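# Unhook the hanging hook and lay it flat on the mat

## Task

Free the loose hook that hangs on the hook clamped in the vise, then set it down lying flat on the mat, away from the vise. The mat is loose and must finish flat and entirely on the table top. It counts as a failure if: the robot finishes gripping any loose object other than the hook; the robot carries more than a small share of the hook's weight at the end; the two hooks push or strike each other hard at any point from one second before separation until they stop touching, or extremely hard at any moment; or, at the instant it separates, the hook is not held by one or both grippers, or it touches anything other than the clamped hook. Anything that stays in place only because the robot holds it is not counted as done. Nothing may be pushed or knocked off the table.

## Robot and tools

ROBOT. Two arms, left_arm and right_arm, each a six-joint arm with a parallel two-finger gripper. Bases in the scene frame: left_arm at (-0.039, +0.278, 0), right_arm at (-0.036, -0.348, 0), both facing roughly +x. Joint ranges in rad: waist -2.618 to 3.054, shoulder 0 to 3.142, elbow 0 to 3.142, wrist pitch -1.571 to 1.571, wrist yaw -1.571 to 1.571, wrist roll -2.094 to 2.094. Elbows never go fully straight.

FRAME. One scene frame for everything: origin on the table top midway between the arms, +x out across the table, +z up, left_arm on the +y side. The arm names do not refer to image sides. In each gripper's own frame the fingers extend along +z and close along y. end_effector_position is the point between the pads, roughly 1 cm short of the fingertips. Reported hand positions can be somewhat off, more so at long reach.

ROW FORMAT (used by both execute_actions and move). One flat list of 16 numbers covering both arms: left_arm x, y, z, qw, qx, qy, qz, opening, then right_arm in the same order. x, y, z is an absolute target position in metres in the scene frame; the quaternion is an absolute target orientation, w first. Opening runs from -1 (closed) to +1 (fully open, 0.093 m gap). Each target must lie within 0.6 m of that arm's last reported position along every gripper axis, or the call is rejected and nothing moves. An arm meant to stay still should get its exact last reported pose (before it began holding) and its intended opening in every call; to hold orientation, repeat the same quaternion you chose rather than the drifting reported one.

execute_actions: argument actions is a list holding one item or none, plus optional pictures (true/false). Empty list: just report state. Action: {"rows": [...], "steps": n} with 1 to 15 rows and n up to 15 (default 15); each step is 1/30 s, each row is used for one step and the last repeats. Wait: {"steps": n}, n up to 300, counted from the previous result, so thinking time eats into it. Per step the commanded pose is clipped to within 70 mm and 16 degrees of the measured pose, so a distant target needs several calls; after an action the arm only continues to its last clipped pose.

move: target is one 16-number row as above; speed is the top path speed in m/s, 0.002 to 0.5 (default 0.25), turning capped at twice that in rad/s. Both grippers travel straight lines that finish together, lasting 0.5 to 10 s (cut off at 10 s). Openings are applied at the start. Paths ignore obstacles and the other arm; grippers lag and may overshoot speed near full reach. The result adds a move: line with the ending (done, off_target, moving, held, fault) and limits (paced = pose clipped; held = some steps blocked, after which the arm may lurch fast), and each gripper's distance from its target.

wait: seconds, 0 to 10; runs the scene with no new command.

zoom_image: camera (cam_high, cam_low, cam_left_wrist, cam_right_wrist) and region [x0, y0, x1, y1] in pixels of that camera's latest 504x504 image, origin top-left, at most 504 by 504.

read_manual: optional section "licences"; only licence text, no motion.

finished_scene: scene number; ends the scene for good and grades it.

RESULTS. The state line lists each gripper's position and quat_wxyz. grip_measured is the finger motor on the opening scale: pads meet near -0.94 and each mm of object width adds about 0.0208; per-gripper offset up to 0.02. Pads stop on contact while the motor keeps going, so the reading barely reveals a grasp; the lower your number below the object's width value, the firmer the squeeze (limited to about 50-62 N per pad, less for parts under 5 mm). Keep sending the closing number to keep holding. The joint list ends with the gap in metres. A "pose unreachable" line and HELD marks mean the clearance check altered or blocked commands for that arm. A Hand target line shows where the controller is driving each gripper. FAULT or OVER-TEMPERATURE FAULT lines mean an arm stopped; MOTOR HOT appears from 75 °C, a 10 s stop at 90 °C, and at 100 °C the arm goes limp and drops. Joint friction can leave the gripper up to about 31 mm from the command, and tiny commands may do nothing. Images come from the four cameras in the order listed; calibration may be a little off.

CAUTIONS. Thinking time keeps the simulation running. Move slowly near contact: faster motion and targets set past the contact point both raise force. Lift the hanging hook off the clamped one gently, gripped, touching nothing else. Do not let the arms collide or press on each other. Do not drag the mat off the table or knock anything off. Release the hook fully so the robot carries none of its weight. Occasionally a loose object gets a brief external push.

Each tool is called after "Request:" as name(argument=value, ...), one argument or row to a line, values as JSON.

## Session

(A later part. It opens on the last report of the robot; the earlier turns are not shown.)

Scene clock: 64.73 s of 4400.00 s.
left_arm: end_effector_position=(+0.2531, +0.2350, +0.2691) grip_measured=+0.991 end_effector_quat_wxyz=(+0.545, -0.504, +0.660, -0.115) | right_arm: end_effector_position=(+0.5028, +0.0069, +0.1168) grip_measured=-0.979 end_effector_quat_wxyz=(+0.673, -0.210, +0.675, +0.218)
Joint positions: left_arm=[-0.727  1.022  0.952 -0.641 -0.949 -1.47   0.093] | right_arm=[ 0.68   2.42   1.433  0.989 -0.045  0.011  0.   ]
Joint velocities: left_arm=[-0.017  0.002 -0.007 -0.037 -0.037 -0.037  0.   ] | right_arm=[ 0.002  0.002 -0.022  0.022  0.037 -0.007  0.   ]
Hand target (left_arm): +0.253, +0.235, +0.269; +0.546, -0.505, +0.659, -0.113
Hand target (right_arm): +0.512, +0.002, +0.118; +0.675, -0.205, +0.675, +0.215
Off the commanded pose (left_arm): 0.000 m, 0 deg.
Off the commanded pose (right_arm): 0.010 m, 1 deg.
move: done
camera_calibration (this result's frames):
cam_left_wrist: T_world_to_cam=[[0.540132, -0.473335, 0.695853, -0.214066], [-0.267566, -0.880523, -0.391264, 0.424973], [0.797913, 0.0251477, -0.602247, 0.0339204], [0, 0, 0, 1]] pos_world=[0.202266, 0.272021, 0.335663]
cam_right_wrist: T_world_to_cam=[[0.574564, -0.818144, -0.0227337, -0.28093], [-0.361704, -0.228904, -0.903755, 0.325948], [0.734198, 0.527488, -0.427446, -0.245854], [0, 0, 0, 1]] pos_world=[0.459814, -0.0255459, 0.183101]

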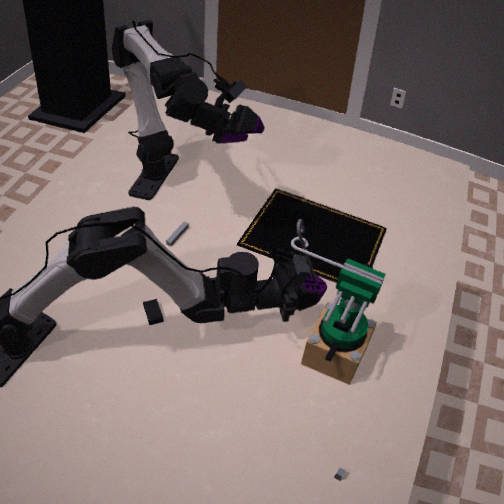

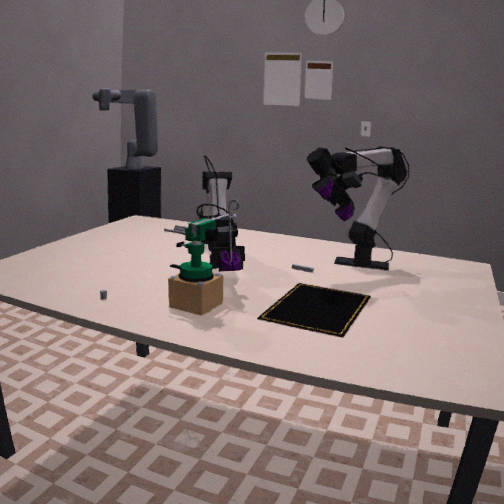

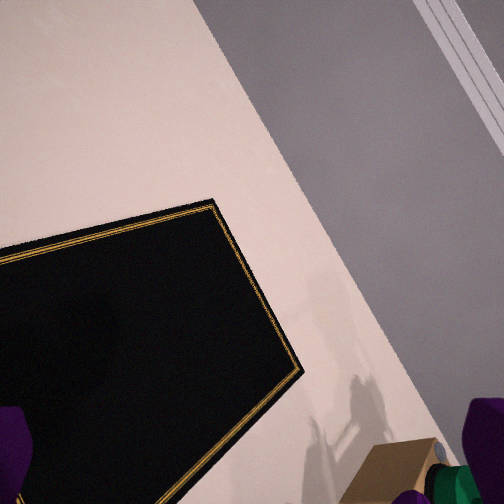

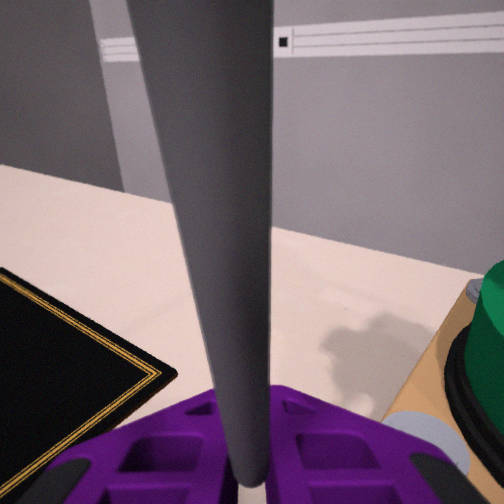

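Request:
move(
  target=[0.2531,0.2351,0.2691,0.546,-0.505,0.659,-0.113,0.99, 0.505,-0.008,0.118,0.675,-0.205,0.675,0.215,-1],
  speed=0.02,
)

Request:
zoom_image(
  camera="cam_high",
  region=[250, 190, 350, 290],
)

Scene clock: 69.70 s of 4400.00 s.
left_arm: end_effector_position=(+0.2531, +0.2350, +0.2691) grip_measured=+0.991 end_effector_quat_wxyz=(+0.545, -0.504, +0.660, -0.115) | right_arm: end_effector_position=(+0.5078, -0.0009, +0.1169) grip_measured=-0.980 end_effector_quat_wxyz=(+0.674, -0.208, +0.675, +0.216)
Joint positions: left_arm=[-0.727  1.022  0.952 -0.641 -0.949 -1.47   0.093] | right_arm=[ 0.663  2.42   1.433  0.989 -0.055  0.011  0.   ]
Joint velocities: left_arm=[-0.007  0.017 -0.007 -0.066 -0.022  0.051  0.   ] | right_arm=[-0.007 -0.017  0.007 -0.095 -0.007 -0.095  0.   ]
Hand target (left_arm): +0.253, +0.235, +0.269; +0.546, -0.505, +0.659, -0.113
Hand target (right_arm): +0.505, -0.008, +0.118; +0.675, -0.205, +0.675, +0.215
Off the commanded pose (left_arm): 0.000 m, 0 deg.
Off the commanded pose (right_arm): 0.008 m, 0 deg.
After step 90, 0.77 s passed at rest.
move: done
camera_calibration (this result's frames):
cam_left_wrist: T_world_to_cam=[[0.540132, -0.473335, 0.695853, -0.214066], [-0.267566, -0.880523, -0.391264, 0.424973], [0.797913, 0.0251477, -0.602247, 0.0339204], [0, 0, 0, 1]] pos_world=[0.202266, 0.272021, 0.335663]
cam_right_wrist: T_world_to_cam=[[0.569254, -0.821848, -0.0226975, -0.287513], [-0.36288, -0.226385, -0.903918, 0.326664], [0.737746, 0.522795, -0.427102, -0.247198], [0, 0, 0, 1]] pos_world=[0.464577, -0.0331058, 0.183173]

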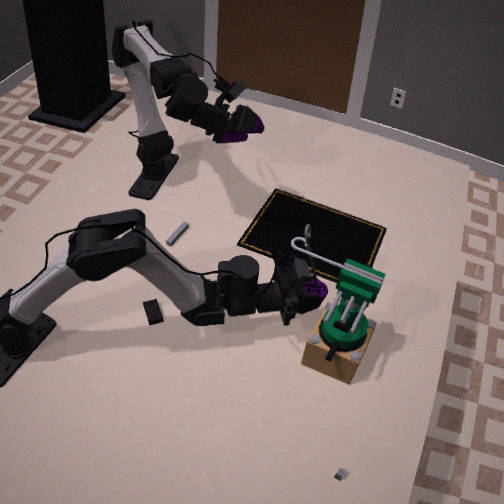

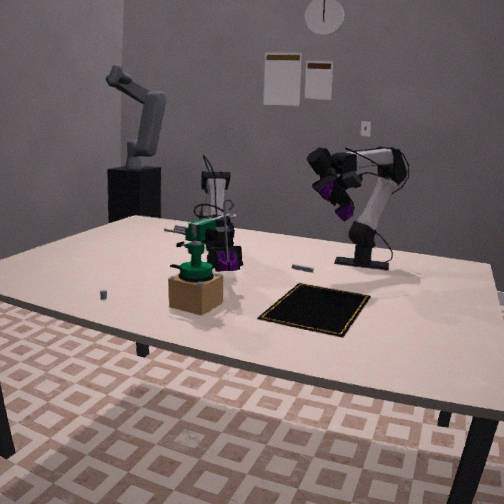

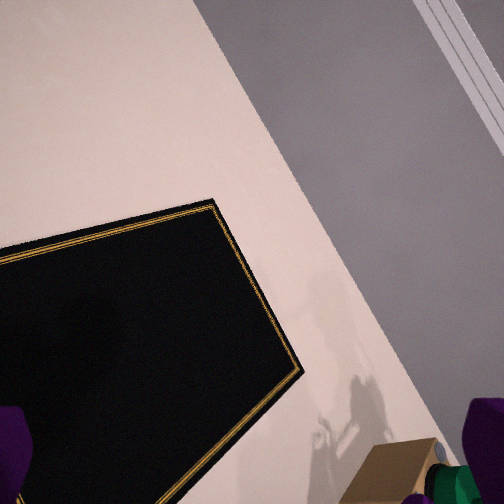

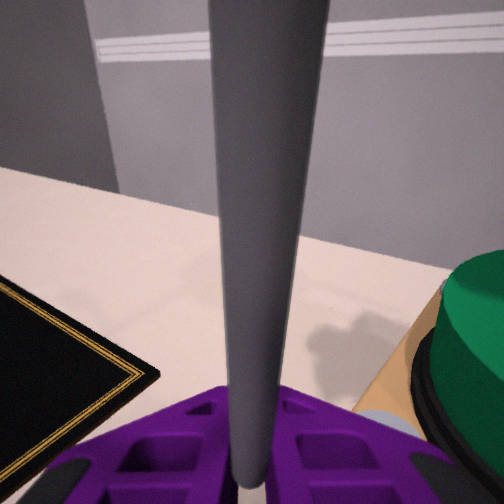

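Region (250, 190, 350, 290) of cam_high's 504x504 image, scaled by 5.040, with more detail than that image has.

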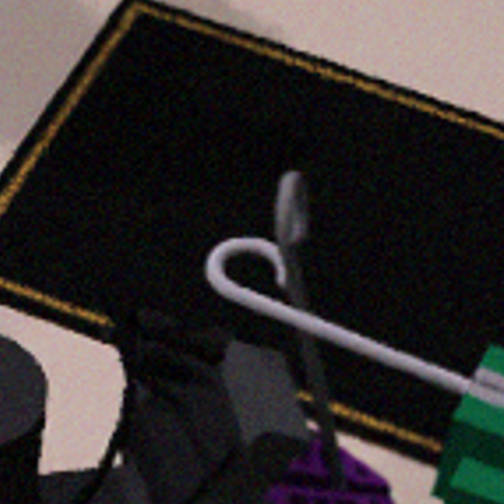

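Request:
move(
  target=[0.2531,0.2351,0.2691,0.546,-0.505,0.659,-0.113,0.99, 0.49,0.09,0.125,0.675,-0.205,0.675,0.215,-1],
  speed=0.06,
)

Request:
move(
  target=[0.2531,0.2351,0.2691,0.546,-0.505,0.659,-0.113,0.99, 0.39,0.16,0.08,0,0,1,0,-1],
  speed=0.15,
)

Scene clock: 73.47 s of 4400.00 s.
left_arm: end_effector_position=(+0.2531, +0.2350, +0.2691) grip_measured=+0.991 end_effector_quat_wxyz=(+0.545, -0.504, +0.660, -0.115) | right_arm: end_effector_position=(+0.4875, +0.0860, +0.1255) grip_measured=-0.980 end_effector_quat_wxyz=(+0.673, -0.209, +0.676, +0.216)
Joint positions: left_arm=[-0.727  1.022  0.952 -0.641 -0.949 -1.47   0.093] | right_arm=[0.828 2.505 1.653 0.851 0.11  0.011 0.   ]
Joint velocities: left_arm=[-0.022  0.012  0.002 -0.051  0.022 -0.022  0.   ] | right_arm=[ 0.012 -0.017  0.007 -0.066 -0.022 -0.051  0.   ]
Hand target (left_arm): +0.253, +0.235, +0.269; +0.546, -0.505, +0.659, -0.113
Hand target (right_arm): +0.489, +0.090, +0.125; +0.675, -0.205, +0.675, +0.215
Off the commanded pose (left_arm): 0.000 m, 0 deg.
Off the commanded pose (right_arm): 0.005 m, 0 deg.
move: done
camera_calibration (this result's frames):
cam_left_wrist: T_world_to_cam=[[0.540132, -0.473335, 0.695853, -0.214066], [-0.267566, -0.880523, -0.391264, 0.424973], [0.797913, 0.0251477, -0.602247, 0.0339204], [0, 0, 0, 1]] pos_world=[0.202266, 0.272021, 0.335663]
cam_right_wrist: T_world_to_cam=[[0.569831, -0.821448, -0.0227114, -0.20462], [-0.364691, -0.228022, -0.902777, 0.347614], [0.736406, 0.522713, -0.429508, -0.273014], [0, 0, 0, 1]] pos_world=[0.44442, 0.0538868, 0.191908]

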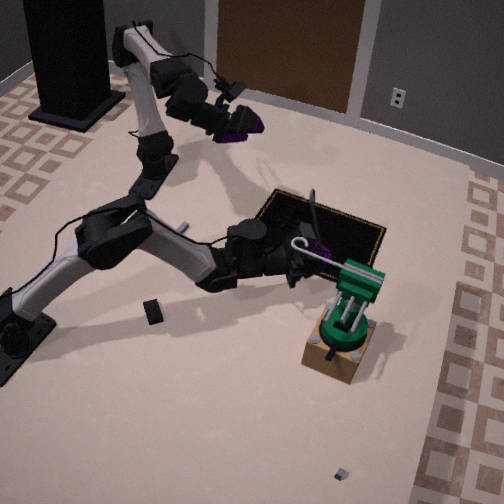

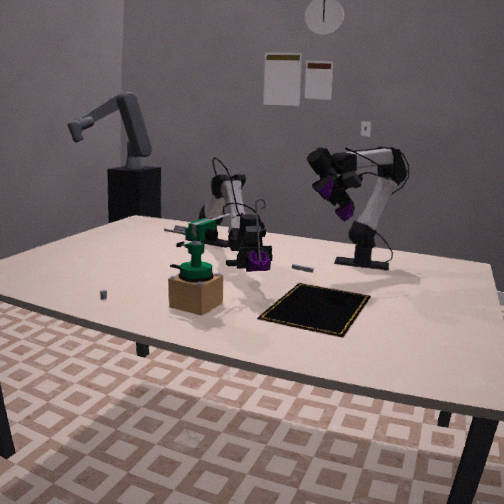

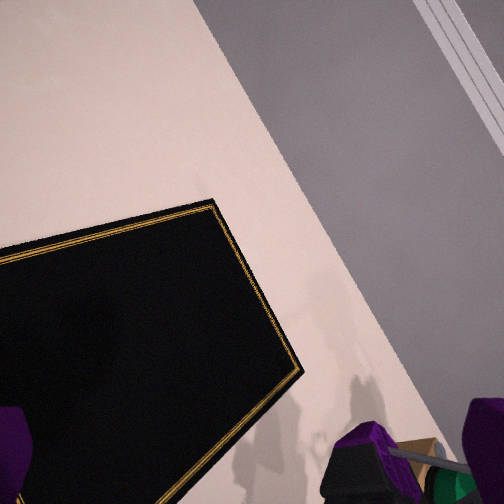

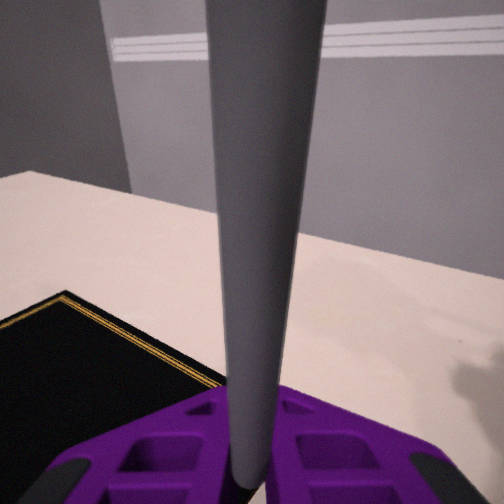

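Scene clock: 79.93 s of 4400.00 s.
left_arm: end_effector_position=(+0.2531, +0.2350, +0.2691) grip_measured=+0.991 end_effector_quat_wxyz=(+0.545, -0.504, +0.660, -0.115) | right_arm: end_effector_position=(+0.3884, +0.1569, +0.0792) grip_measured=-0.980 end_effector_quat_wxyz=(+0.217, -0.015, +0.946, +0.241)
Joint positions: left_arm=[-0.727  1.022  0.952 -0.641 -0.949 -1.47   0.093] | right_arm=[ 0.984  2.797  2.83  -0.944  0.014  0.838  0.   ]
Joint velocities: left_arm=[ 0.007 -0.002 -0.002 -0.037 -0.066  0.007 -0.001] | right_arm=[-0.012 -0.007 -0.007  0.007 -0.037  0.022  0.   ]
Hand target (left_arm): +0.253, +0.235, +0.269; +0.546, -0.505, +0.659, -0.113
Hand target (right_arm): +0.390, +0.159, +0.080; +0.216, -0.011, +0.944, +0.248
Off the commanded pose (left_arm): 0.000 m, 0 deg.
Off the commanded pose (right_arm): 0.004 m, 38 deg; orientation clipped at the last step of the last action.
elbow stopped short (right arm): the move would have taken joint 3 (elbow) straighter than the controller allows; a more bent joint 3 avoids this.
move: off_target (right_arm); limits=paced
camera_calibration (this result's frames):
cam_left_wrist: T_world_to_cam=[[0.540132, -0.473335, 0.695853, -0.214066], [-0.267566, -0.880523, -0.391264, 0.424973], [0.797913, 0.0251477, -0.602247, 0.0339204], [0, 0, 0, 1]] pos_world=[0.202266, 0.272021, 0.335663]
cam_right_wrist: T_world_to_cam=[[0.120776, -0.884218, -0.45119, 0.127273], [-0.992387, -0.118595, -0.0332304, 0.443636], [-0.0241257, 0.451768, -0.891809, 0.0861294], [0, 0, 0, 1]] pos_world=[0.426965, 0.126239, 0.148977]

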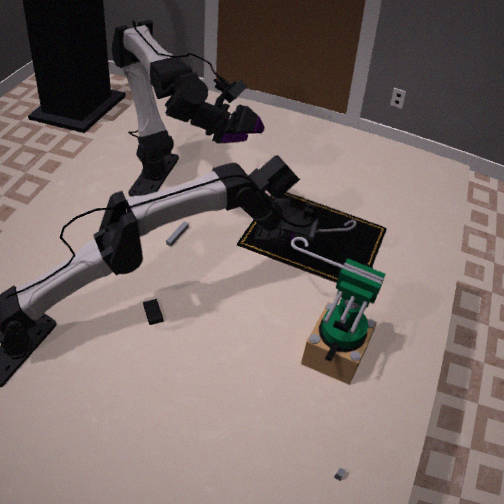

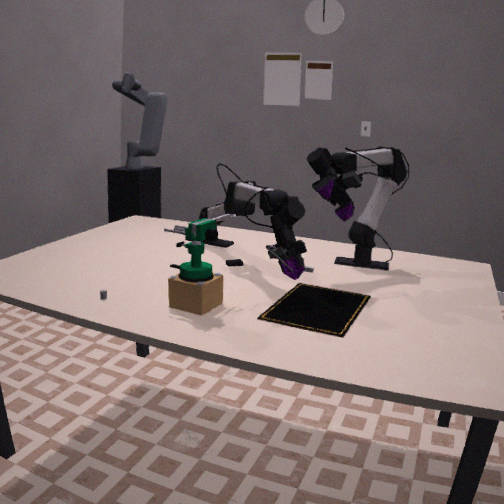

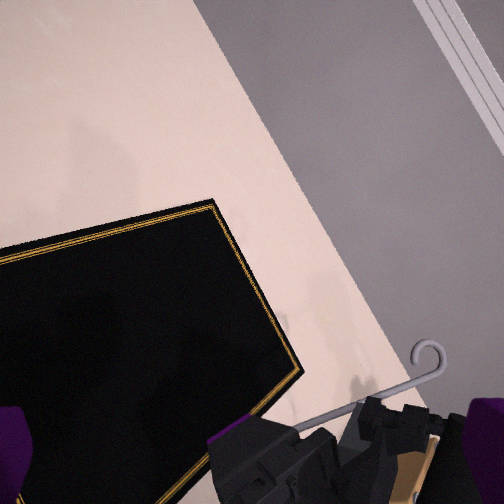

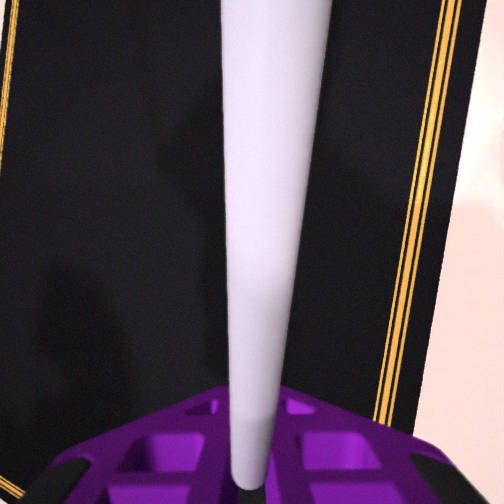

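Request:
move(
  target=[0.2531,0.2351,0.2691,0.546,-0.505,0.659,-0.113,0.99, 0.40,0.12,0.05,0,-0.216,0.976,0,-1],
  speed=0.1,
)

Scene clock: 86.17 s of 4400.00 s.
left_arm: end_effector_position=(+0.2531, +0.2350, +0.2691) grip_measured=+0.991 end_effector_quat_wxyz=(+0.545, -0.504, +0.660, -0.115) | right_arm: end_effector_position=(+0.3926, +0.1225, +0.0489) grip_measured=-0.980 end_effector_quat_wxyz=(+0.200, -0.197, +0.945, +0.168)
Joint positions: left_arm=[-0.727  1.022  0.952 -0.641 -0.949 -1.47   0.093] | right_arm=[ 0.93   2.822  2.83  -1.053 -0.042  0.42   0.   ]
Joint velocities: left_arm=[-0.027 -0.002  0.012 -0.007  0.007  0.037 -0.001] | right_arm=[ 0.007 -0.002  0.022  0.007 -0.022 -0.051  0.   ]
Hand target (left_arm): +0.253, +0.235, +0.269; +0.546, -0.505, +0.659, -0.113
Hand target (right_arm): +0.400, +0.120, +0.050; +0.210, -0.200, +0.943, +0.164
Off the commanded pose (left_arm): 0.000 m, 0 deg.
Off the commanded pose (right_arm): 0.008 m, 30 deg; orientation clipped at the last step of the last action.
elbow stopped short (right arm): the move would have taken joint 3 (elbow) straighter than the controller allows; a more bent joint 3 avoids this.
move: off_target (right_arm); limits=paced
camera_calibration (this result's frames):
cam_left_wrist: T_world_to_cam=[[0.540132, -0.473335, 0.695853, -0.214066], [-0.267566, -0.880523, -0.391264, 0.424973], [0.797913, 0.0251477, -0.602247, 0.0339204], [0, 0, 0, 1]] pos_world=[0.202266, 0.272021, 0.335663]
cam_right_wrist: T_world_to_cam=[[0.42892, -0.87065, -0.240826, -0.0502642], [-0.899674, -0.435721, -0.0271071, 0.444832], [-0.0813319, 0.228291, -0.97019, 0.128497], [0, 0, 0, 1]] pos_world=[0.432214, 0.120725, 0.12462]

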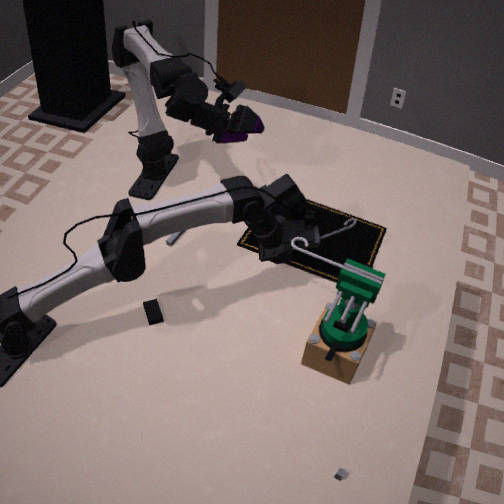

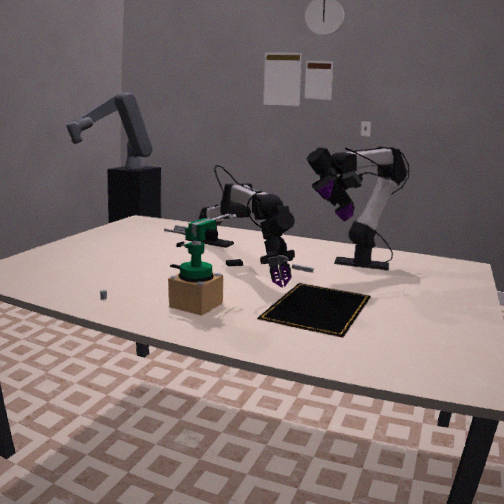

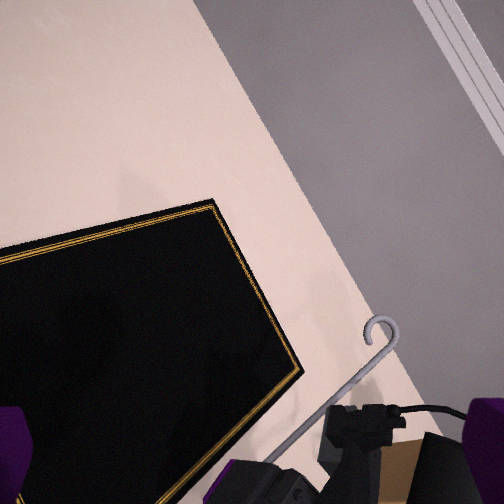

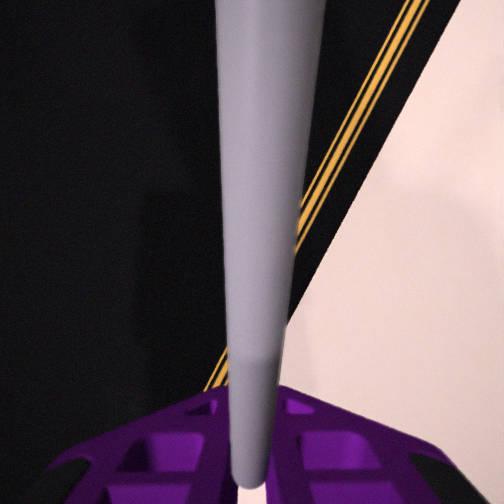

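Request:
move(
  target=[0.2531,0.2351,0.2691,0.546,-0.505,0.659,-0.113,0.99, 0.39,0.145,0.05,0,-0.68,0.73,0,-1],
  speed=0.1,
)

Scene clock: 94.87 s of 4400.00 s.
left_arm: end_effector_position=(+0.2531, +0.2350, +0.2691) grip_measured=+0.991 end_effector_quat_wxyz=(+0.545, -0.504, +0.660, -0.115) | right_arm: end_effector_position=(+0.3882, +0.1350, +0.0458) grip_measured=-0.980 end_effector_quat_wxyz=(-0.267, +0.639, -0.720, -0.044)
Joint positions: left_arm=[-0.727  1.022  0.952 -0.641 -0.949 -1.47   0.093] | right_arm=[ 0.953  2.834  2.83  -1.018 -0.023 -0.6    0.   ]
Joint velocities: left_arm=[-0.002 -0.012  0.007  0.022  0.007  0.051 -0.001] | right_arm=[-0.002 -0.012 -0.017  0.037  0.066  0.022  0.   ]
Hand target (left_arm): +0.253, +0.235, +0.269; +0.546, -0.505, +0.659, -0.113
Hand target (right_arm): +0.389, +0.144, +0.050; +0.284, -0.643, +0.710, +0.042
Off the commanded pose (left_arm): 0.000 m, 0 deg.
Off the commanded pose (right_arm): 0.011 m, 32 deg; orientation clipped at the last step of the last action.
elbow stopped short (right arm): the move would have taken joint 3 (elbow) straighter than the controller allows; a more bent joint 3 avoids this.
move: off_target (right_arm); limits=paced
camera_calibration (this result's frames):
cam_left_wrist: T_world_to_cam=[[0.540132, -0.473335, 0.695853, -0.214066], [-0.267566, -0.880523, -0.391264, 0.424973], [0.797913, 0.0251477, -0.602247, 0.0339204], [0, 0, 0, 1]] pos_world=[0.202266, 0.272021, 0.335663]
cam_right_wrist: T_world_to_cam=[[0.941829, -0.192583, 0.275444, -0.352503], [-0.190033, -0.981111, -0.0361862, 0.244829], [0.27721, -0.0182622, -0.960636, 0.0158877], [0, 0, 0, 1]] pos_world=[0.374119, 0.172608, 0.121217]

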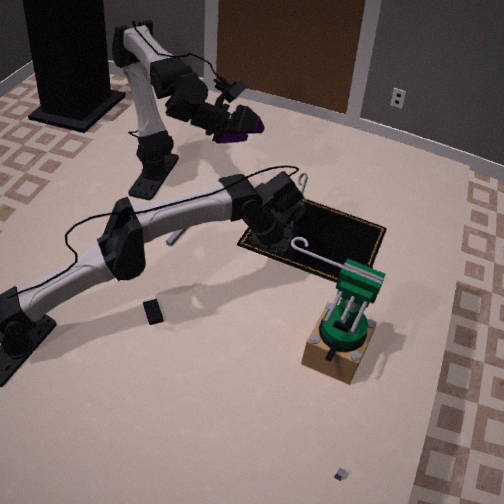

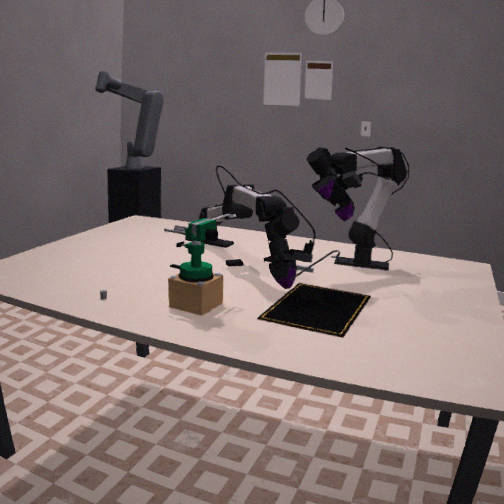

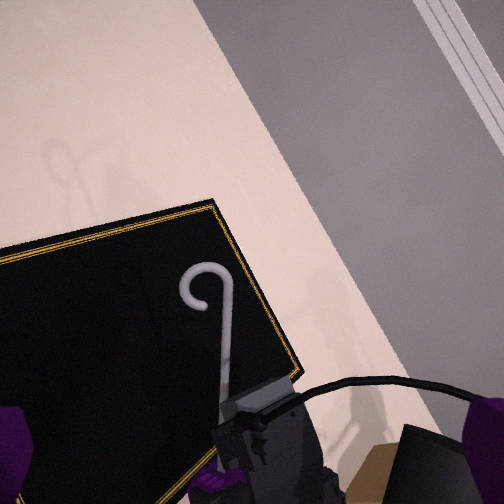

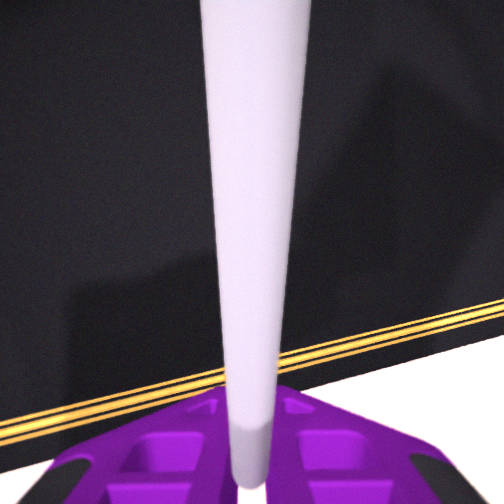

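Request:
move(
  target=[0.39,0.20,0.16,0,-0.707,0.707,0,0.99, 0.388,0.135,0.046,0.267,-0.639,0.72,0.044,-1],
  speed=0.2,
)

Scene clock: 99.40 s of 4400.00 s.
left_arm: end_effector_position=(+0.3871, +0.1991, +0.1547) grip_measured=+0.991 end_effector_quat_wxyz=(+0.024, -0.698, +0.716, -0.013) | right_arm: end_effector_position=(+0.3882, +0.1341, +0.0454) grip_measured=-0.980 end_effector_quat_wxyz=(-0.266, +0.640, -0.720, -0.041)
Joint positions: left_arm=[-0.291  2.221  2.274 -1.575 -0.025 -1.737  0.093] | right_arm=[ 0.953  2.834  2.83  -1.022 -0.019 -0.604  0.   ]
Joint velocities: left_arm=[ 0.007 -0.012 -0.012 -0.007  0.081  0.037 -0.001] | right_arm=[0.002 0.002 0.002 0.007 0.066 0.037 0.   ]
Hand target (left_arm): +0.392, +0.201, +0.160; -0.026, +0.703, -0.711, +0.025
Hand target (right_arm): +0.388, +0.135, +0.046; +0.267, -0.639, +0.720, +0.044
Off the commanded pose (left_arm): 0.006 m, 4 deg.
Off the commanded pose (right_arm): 0.001 m, 0 deg.
joint sent to its limit (left arm) — the command would take joint 4 (wrist pitch) past its lower limit, so that joint was sent only as far as its limit.
move: off_target (left_arm)
camera_calibration (this result's frames):
cam_left_wrist: T_world_to_cam=[[0.99788, -0.0356842, 0.0544294, -0.388977], [-0.0548682, -0.911046, 0.408639, 0.184461], [0.0350057, -0.410759, -0.911072, 0.288906], [0, 0, 0, 1]] pos_world=[0.38816, 0.272842, 0.209008]
cam_right_wrist: T_world_to_cam=[[0.941535, -0.189805, 0.278363, -0.353017], [-0.188718, -0.981543, -0.0309571, 0.24326], [0.279102, -0.0233849, -0.959977, 0.0153954], [0, 0, 0, 1]] pos_world=[0.373989, 0.172126, 0.120577]

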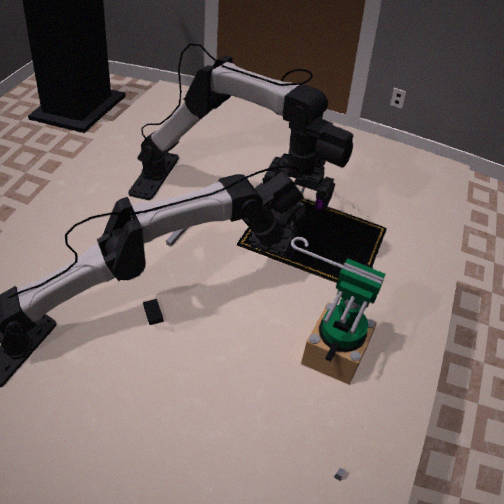

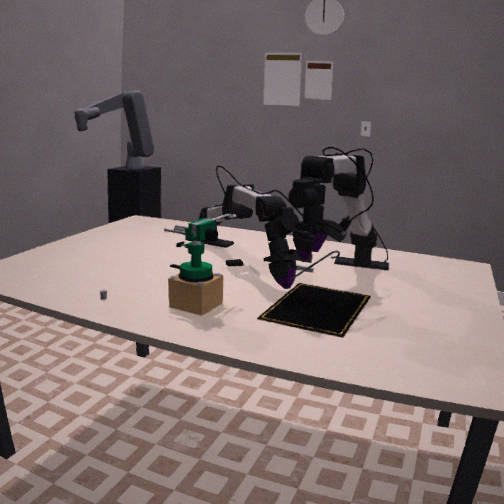

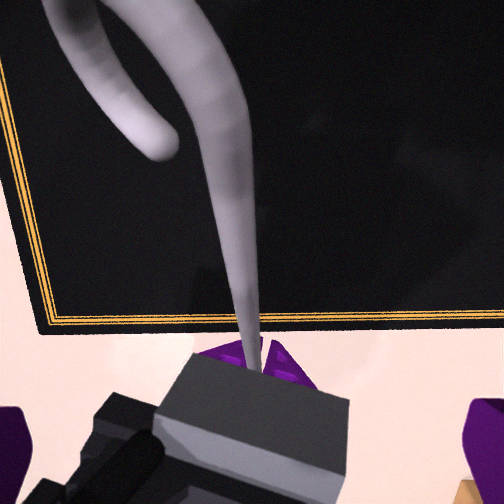

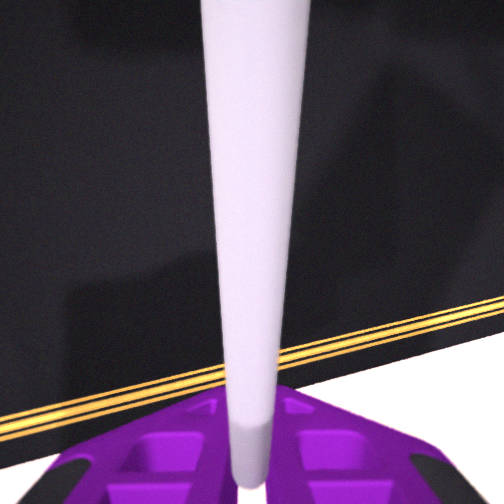

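Request:
move(
  target=[0.385,0.23,0.10,0,-0.707,0.707,0,0.99, 0.388,0.135,0.046,0.267,-0.639,0.72,0.044,-1],
  speed=0.08,
)

Request:
zoom_image(
  camera="cam_low",
  region=[230, 190, 380, 310],
)

Scene clock: 102.13 s of 4400.00 s.
left_arm: end_effector_position=(+0.3865, +0.2271, +0.0987) grip_measured=+0.991 end_effector_quat_wxyz=(+0.000, -0.707, +0.707, +0.008) | right_arm: end_effector_position=(+0.3876, +0.1335, +0.0449) grip_measured=-0.980 end_effector_quat_wxyz=(-0.264, +0.640, -0.720, -0.041)
Joint positions: left_arm=[-0.221  2.22   2.048 -1.411 -0.009 -1.694  0.093] | right_arm=[ 0.953  2.834  2.83  -1.026 -0.019 -0.604  0.   ]
Joint velocities: left_arm=[ 0.007  0.002 -0.002 -0.022 -0.022  0.007  0.001] | right_arm=[-0.007  0.022 -0.012 -0.007 -0.037 -0.037  0.   ]
Hand target (left_arm): +0.386, +0.230, +0.100; -0.000, +0.707, -0.707, -0.001
Hand target (right_arm): +0.388, +0.135, +0.046; +0.267, -0.639, +0.720, +0.044
Off the commanded pose (left_arm): 0.004 m, 1 deg.
Off the commanded pose (right_arm): 0.002 m, 0 deg.
move: done
camera_calibration (this result's frames):
cam_left_wrist: T_world_to_cam=[[0.999922, -0.00881245, -0.00880548, -0.384962], [-0.00435912, -0.909647, 0.41536, 0.212275], [-0.0116702, -0.415289, -0.909615, 0.26836], [0, 0, 0, 1]] pos_world=[0.38899, 0.30115, 0.152543]
cam_right_wrist: T_world_to_cam=[[0.942308, -0.188935, 0.27633, -0.352774], [-0.188799, -0.981635, -0.0273531, 0.242378], [0.276423, -0.0263958, -0.960673, 0.0165083], [0, 0, 0, 1]] pos_world=[0.37362, 0.171711, 0.119971]

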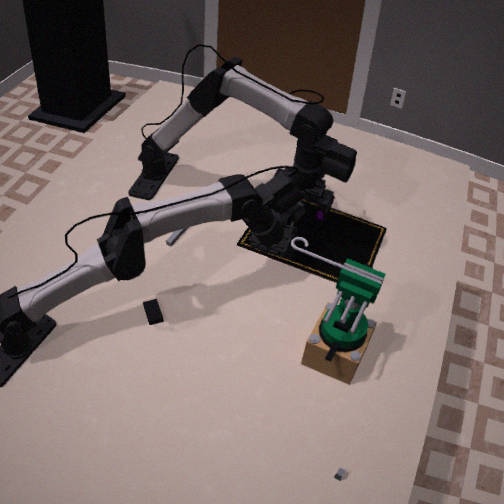

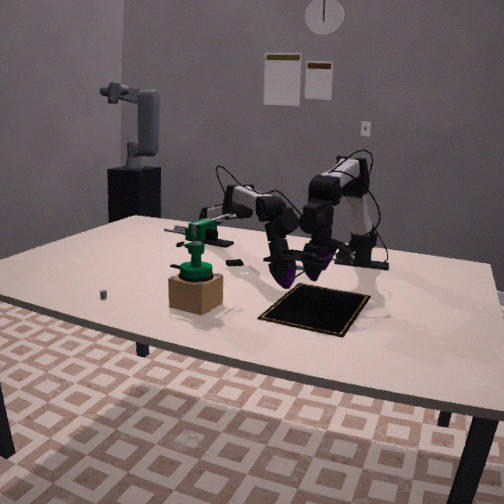

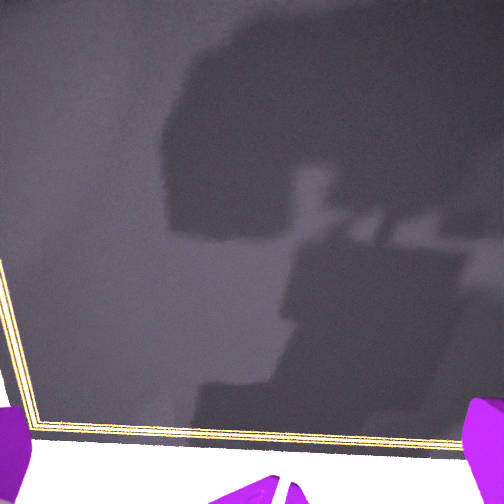

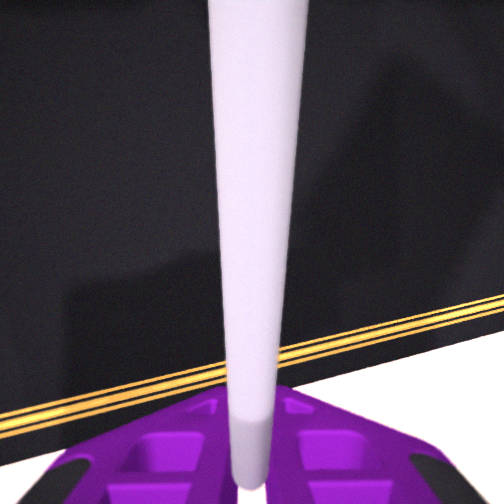

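Region (230, 190, 380, 310) of cam_low's 504x504 image, scaled by 3.360, with more detail than that image has; it fills the top 403 rows of this view, and the rest is white.

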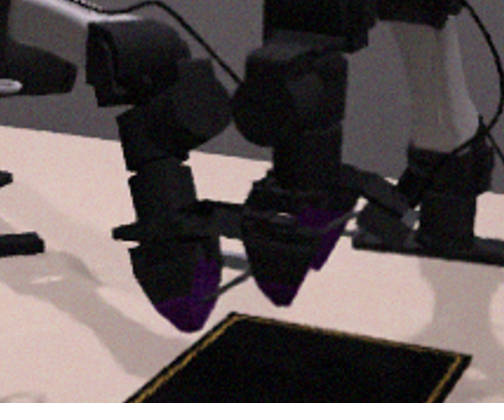

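Request:
move(
  target=[0.385,0.23,0.10,0,-0.707,0.707,0,-1, 0.388,0.135,0.046,0.267,-0.639,0.72,0.044,-1],
  speed=0.08,
)

Request:
zoom_image(
  camera="cam_low",
  region=[230, 190, 380, 310],
)

Scene clock: 104.13 s of 4400.00 s.
left_arm: end_effector_position=(+0.3895, +0.2271, +0.0987) grip_measured=-0.995 end_effector_quat_wxyz=(+0.005, -0.707, +0.707, +0.003) | right_arm: end_effector_position=(+0.3865, +0.1328, +0.0441) grip_measured=-0.980 end_effector_quat_wxyz=(-0.261, +0.641, -0.721, -0.041)
Joint positions: left_arm=[-0.221  2.22   2.048 -1.399 -0.012 -1.694  0.   ] | right_arm=[ 0.953  2.834  2.83  -1.032 -0.021 -0.604  0.   ]
Joint velocities: left_arm=[ 0.007  0.002  0.002 -0.051 -0.022 -0.022  0.   ] | right_arm=[ 0.002 -0.007 -0.002  0.037  0.022 -0.022  0.   ]
Hand target (left_arm): +0.385, +0.230, +0.100; +0.000, +0.707, -0.707, -0.000
Hand target (right_arm): +0.388, +0.135, +0.046; +0.267, -0.639, +0.720, +0.044
Off the commanded pose (left_arm): 0.005 m, 1 deg.
Off the commanded pose (right_arm): 0.003 m, 1 deg.
move: done
camera_calibration (this result's frames):
cam_left_wrist: T_world_to_cam=[[0.999958, -0.0084422, 0.00358707, -0.389267], [-0.00916964, -0.909973, 0.414567, 0.214338], [-0.000235724, -0.414583, -0.910012, 0.263816], [0, 0, 0, 1]] pos_world=[0.391279, 0.301129, 0.152615]
cam_right_wrist: T_world_to_cam=[[0.943805, -0.18695, 0.272548, -0.352261], [-0.187968, -0.981915, -0.0226136, 0.240994], [0.271846, -0.0298875, -0.961877, 0.0183755], [0, 0, 0, 1]] pos_world=[0.372769, 0.17133, 0.119133]

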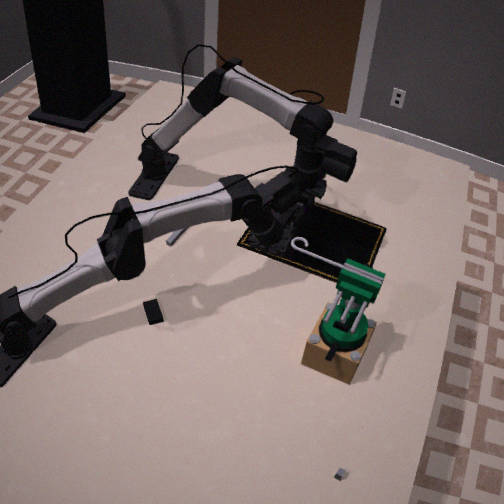

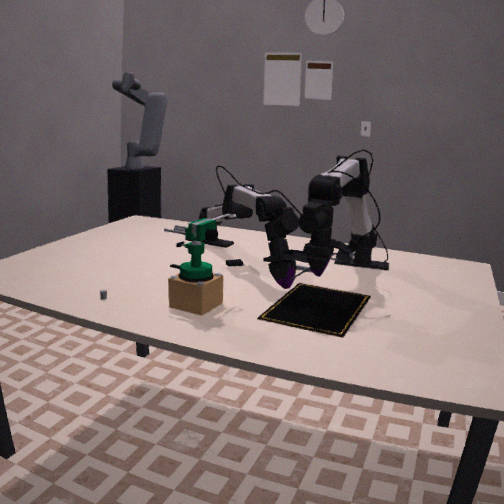

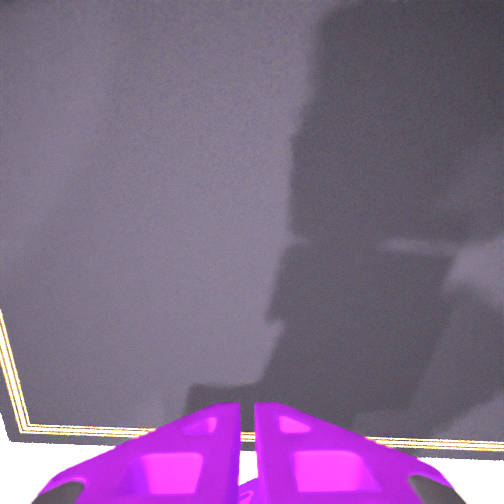

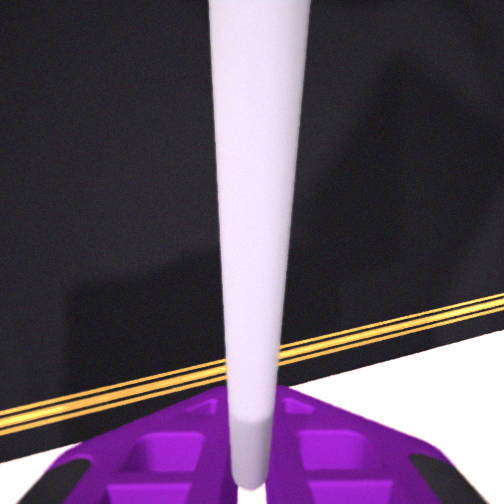

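Region (230, 190, 380, 310) of cam_low's 504x504 image, scaled by 3.360, with more detail than that image has; it fills the top 403 rows of this view, and the rest is white.

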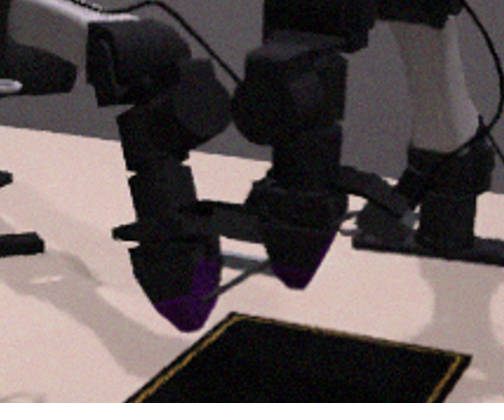

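Request:
move(
  target=[0.40,0.25,0.2,0,-0.707,0.707,0,1, 0.388,0.135,0.046,0.267,-0.639,0.72,0.044,-1],
  speed=0.15,
)

Request:
move(
  target=[0.40,0.22,0.15,0.406,0.579,0.406,-0.579,1, 0.36,0.0,0.10,0.579,-0.406,0.579,0.406,-1],
  speed=0.15,
)

Scene clock: 106.80 s of 4400.00 s.
left_arm: end_effector_position=(+0.3959, +0.2468, +0.1900) grip_measured=+0.989 end_effector_quat_wxyz=(+0.051, -0.706, +0.704, -0.056) | right_arm: end_effector_position=(+0.3864, +0.1326, +0.0440) grip_measured=-0.980 end_effector_quat_wxyz=(-0.261, +0.641, -0.721, -0.041)
Joint positions: left_arm=[-0.171  2.156  2.307 -1.57  -0.005 -1.647  0.093] | right_arm=[ 0.953  2.834  2.83  -1.033 -0.02  -0.604  0.   ]
Joint velocities: left_arm=[-0.012 -0.002 -0.002 -0.007 -0.022  0.022 -0.   ] | right_arm=[-0.007  0.002 -0.002  0.007 -0.066  0.037  0.   ]
Hand target (left_arm): +0.397, +0.250, +0.199; -0.057, +0.705, -0.703, +0.066
Hand target (right_arm): +0.388, +0.135, +0.046; +0.267, -0.639, +0.720, +0.044
Off the commanded pose (left_arm): 0.011 m, 9 deg.
Off the commanded pose (right_arm): 0.004 m, 1 deg.
joint sent to its limit (left arm) — the command would take joint 4 (wrist pitch) past its lower limit, so that joint was sent only as far as its limit.
move: off_target (left_arm)
camera_calibration (this result's frames):
cam_left_wrist: T_world_to_cam=[[0.988197, -0.00526686, 0.153099, -0.420366], [-0.0705972, -0.902612, 0.424626, 0.215076], [0.135953, -0.430423, -0.89233, 0.301691], [0, 0, 0, 1]] pos_world=[0.389573, 0.32177, 0.242239]
cam_right_wrist: T_world_to_cam=[[0.943909, -0.186841, 0.272262, -0.352201], [-0.18817, -0.981902, -0.0214627, 0.24078], [0.271345, -0.0309728, -0.961984, 0.0186042], [0, 0, 0, 1]] pos_world=[0.372705, 0.171193, 0.118956]

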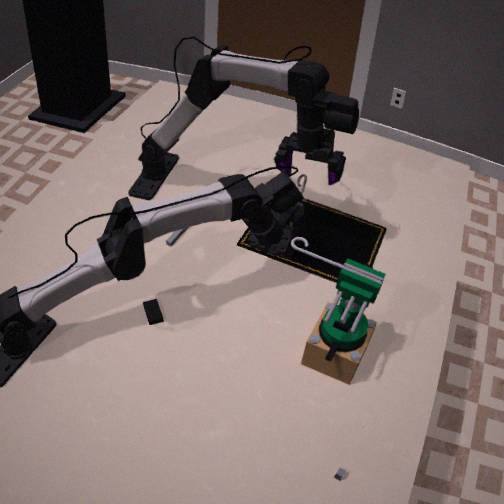

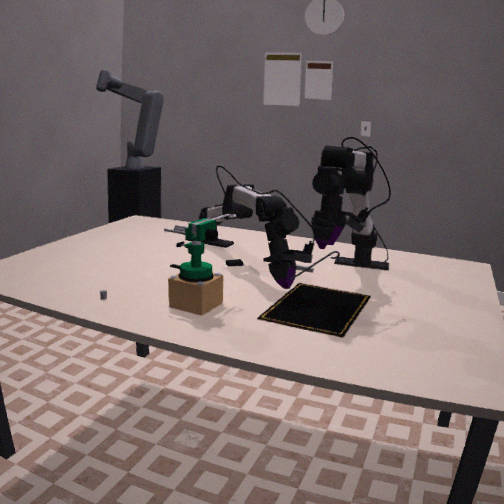

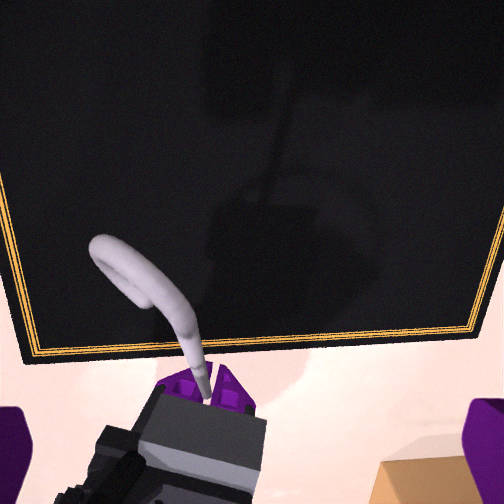

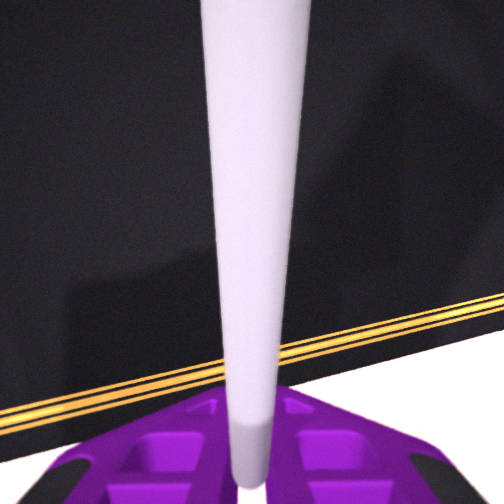

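Scene clock: 119.50 s of 4400.00 s.
left_arm: end_effector_position=(+0.4011, +0.2125, +0.1518) grip_measured=+0.990 end_effector_quat_wxyz=(+0.652, +0.709, -0.101, +0.250) | right_arm: end_effector_position=(+0.3617, +0.0054, +0.1103) grip_measured=-0.980 end_effector_quat_wxyz=(+0.588, -0.415, +0.571, +0.396)
Joint positions: left_arm=[ 0.142  2.386  1.843 -1.576  1.541 -2.085  0.093] | right_arm=[ 0.63   2.234  0.993  1.248 -0.701 -0.032  0.   ]
Joint velocities: left_arm=[-0.007 -0.007 -0.007  0.007  0.007  0.022  0.001] | right_arm=[ 0.007 -0.022 -0.012 -0.007  0.022 -0.051  0.   ]
Hand target (left_arm): +0.400, +0.217, +0.147; +0.659, +0.707, -0.079, +0.245
Hand target (right_arm): +0.359, -0.000, +0.099; +0.579, -0.411, +0.579, +0.400
Off the commanded pose (left_arm): 0.008 m, 121 deg.
Off the commanded pose (right_arm): 0.012 m, 2 deg.
joint sent to its limit (left arm) — the command would take joint 4 (wrist pitch) past its lower limit, joint 5 (wrist yaw) past its upper limit and joint 6 (wrist roll) past its lower limit, so those joints were sent only as far as their limits.
move: off_target (left_arm, right_arm; path cut at 10 s); limits=paced
camera_calibration (this result's frames):
cam_left_wrist: T_world_to_cam=[[0.475858, 0.133565, -0.869321, -0.0886244], [0.674754, 0.578549, 0.458244, -0.418142], [0.56415, -0.804638, 0.185183, -0.00371085], [0, 0, 0, 1]] pos_world=[0.32641, 0.250767, 0.115256]
cam_right_wrist: T_world_to_cam=[[0.938381, -0.344805, 0.0234654, -0.34048], [-0.126499, -0.405864, -0.905137, 0.184706], [0.32162, 0.846395, -0.424473, 0.00296262], [0, 0, 0, 1]] pos_world=[0.341913, -0.0449414, 0.176431]

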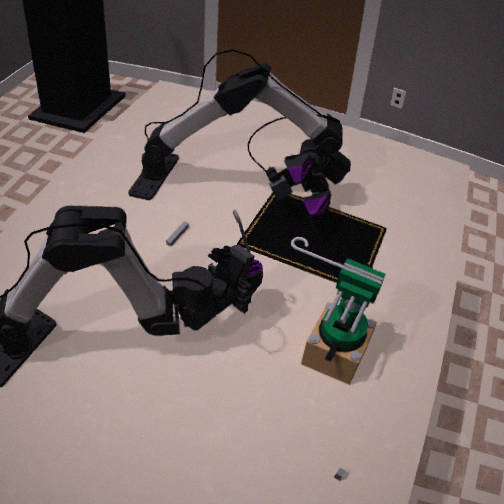

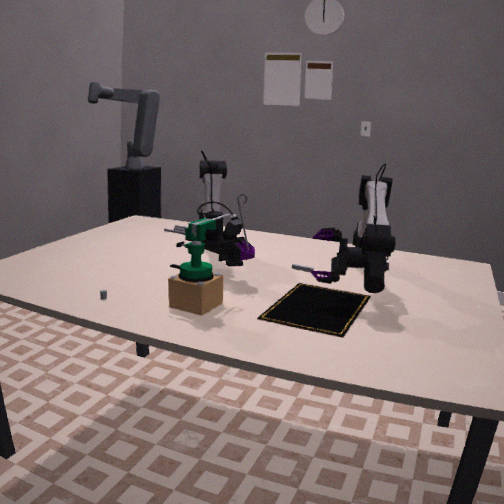

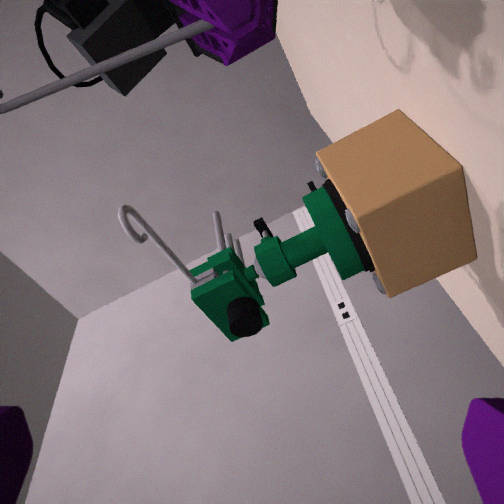

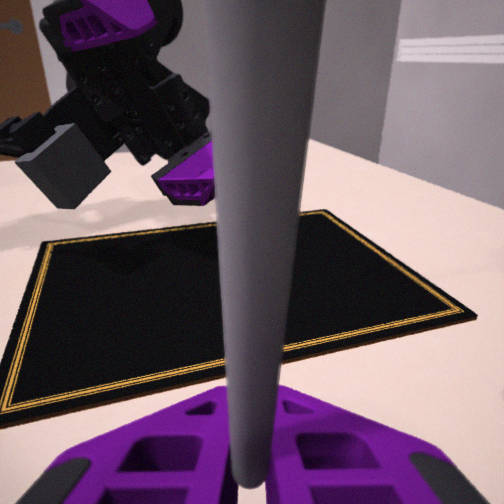

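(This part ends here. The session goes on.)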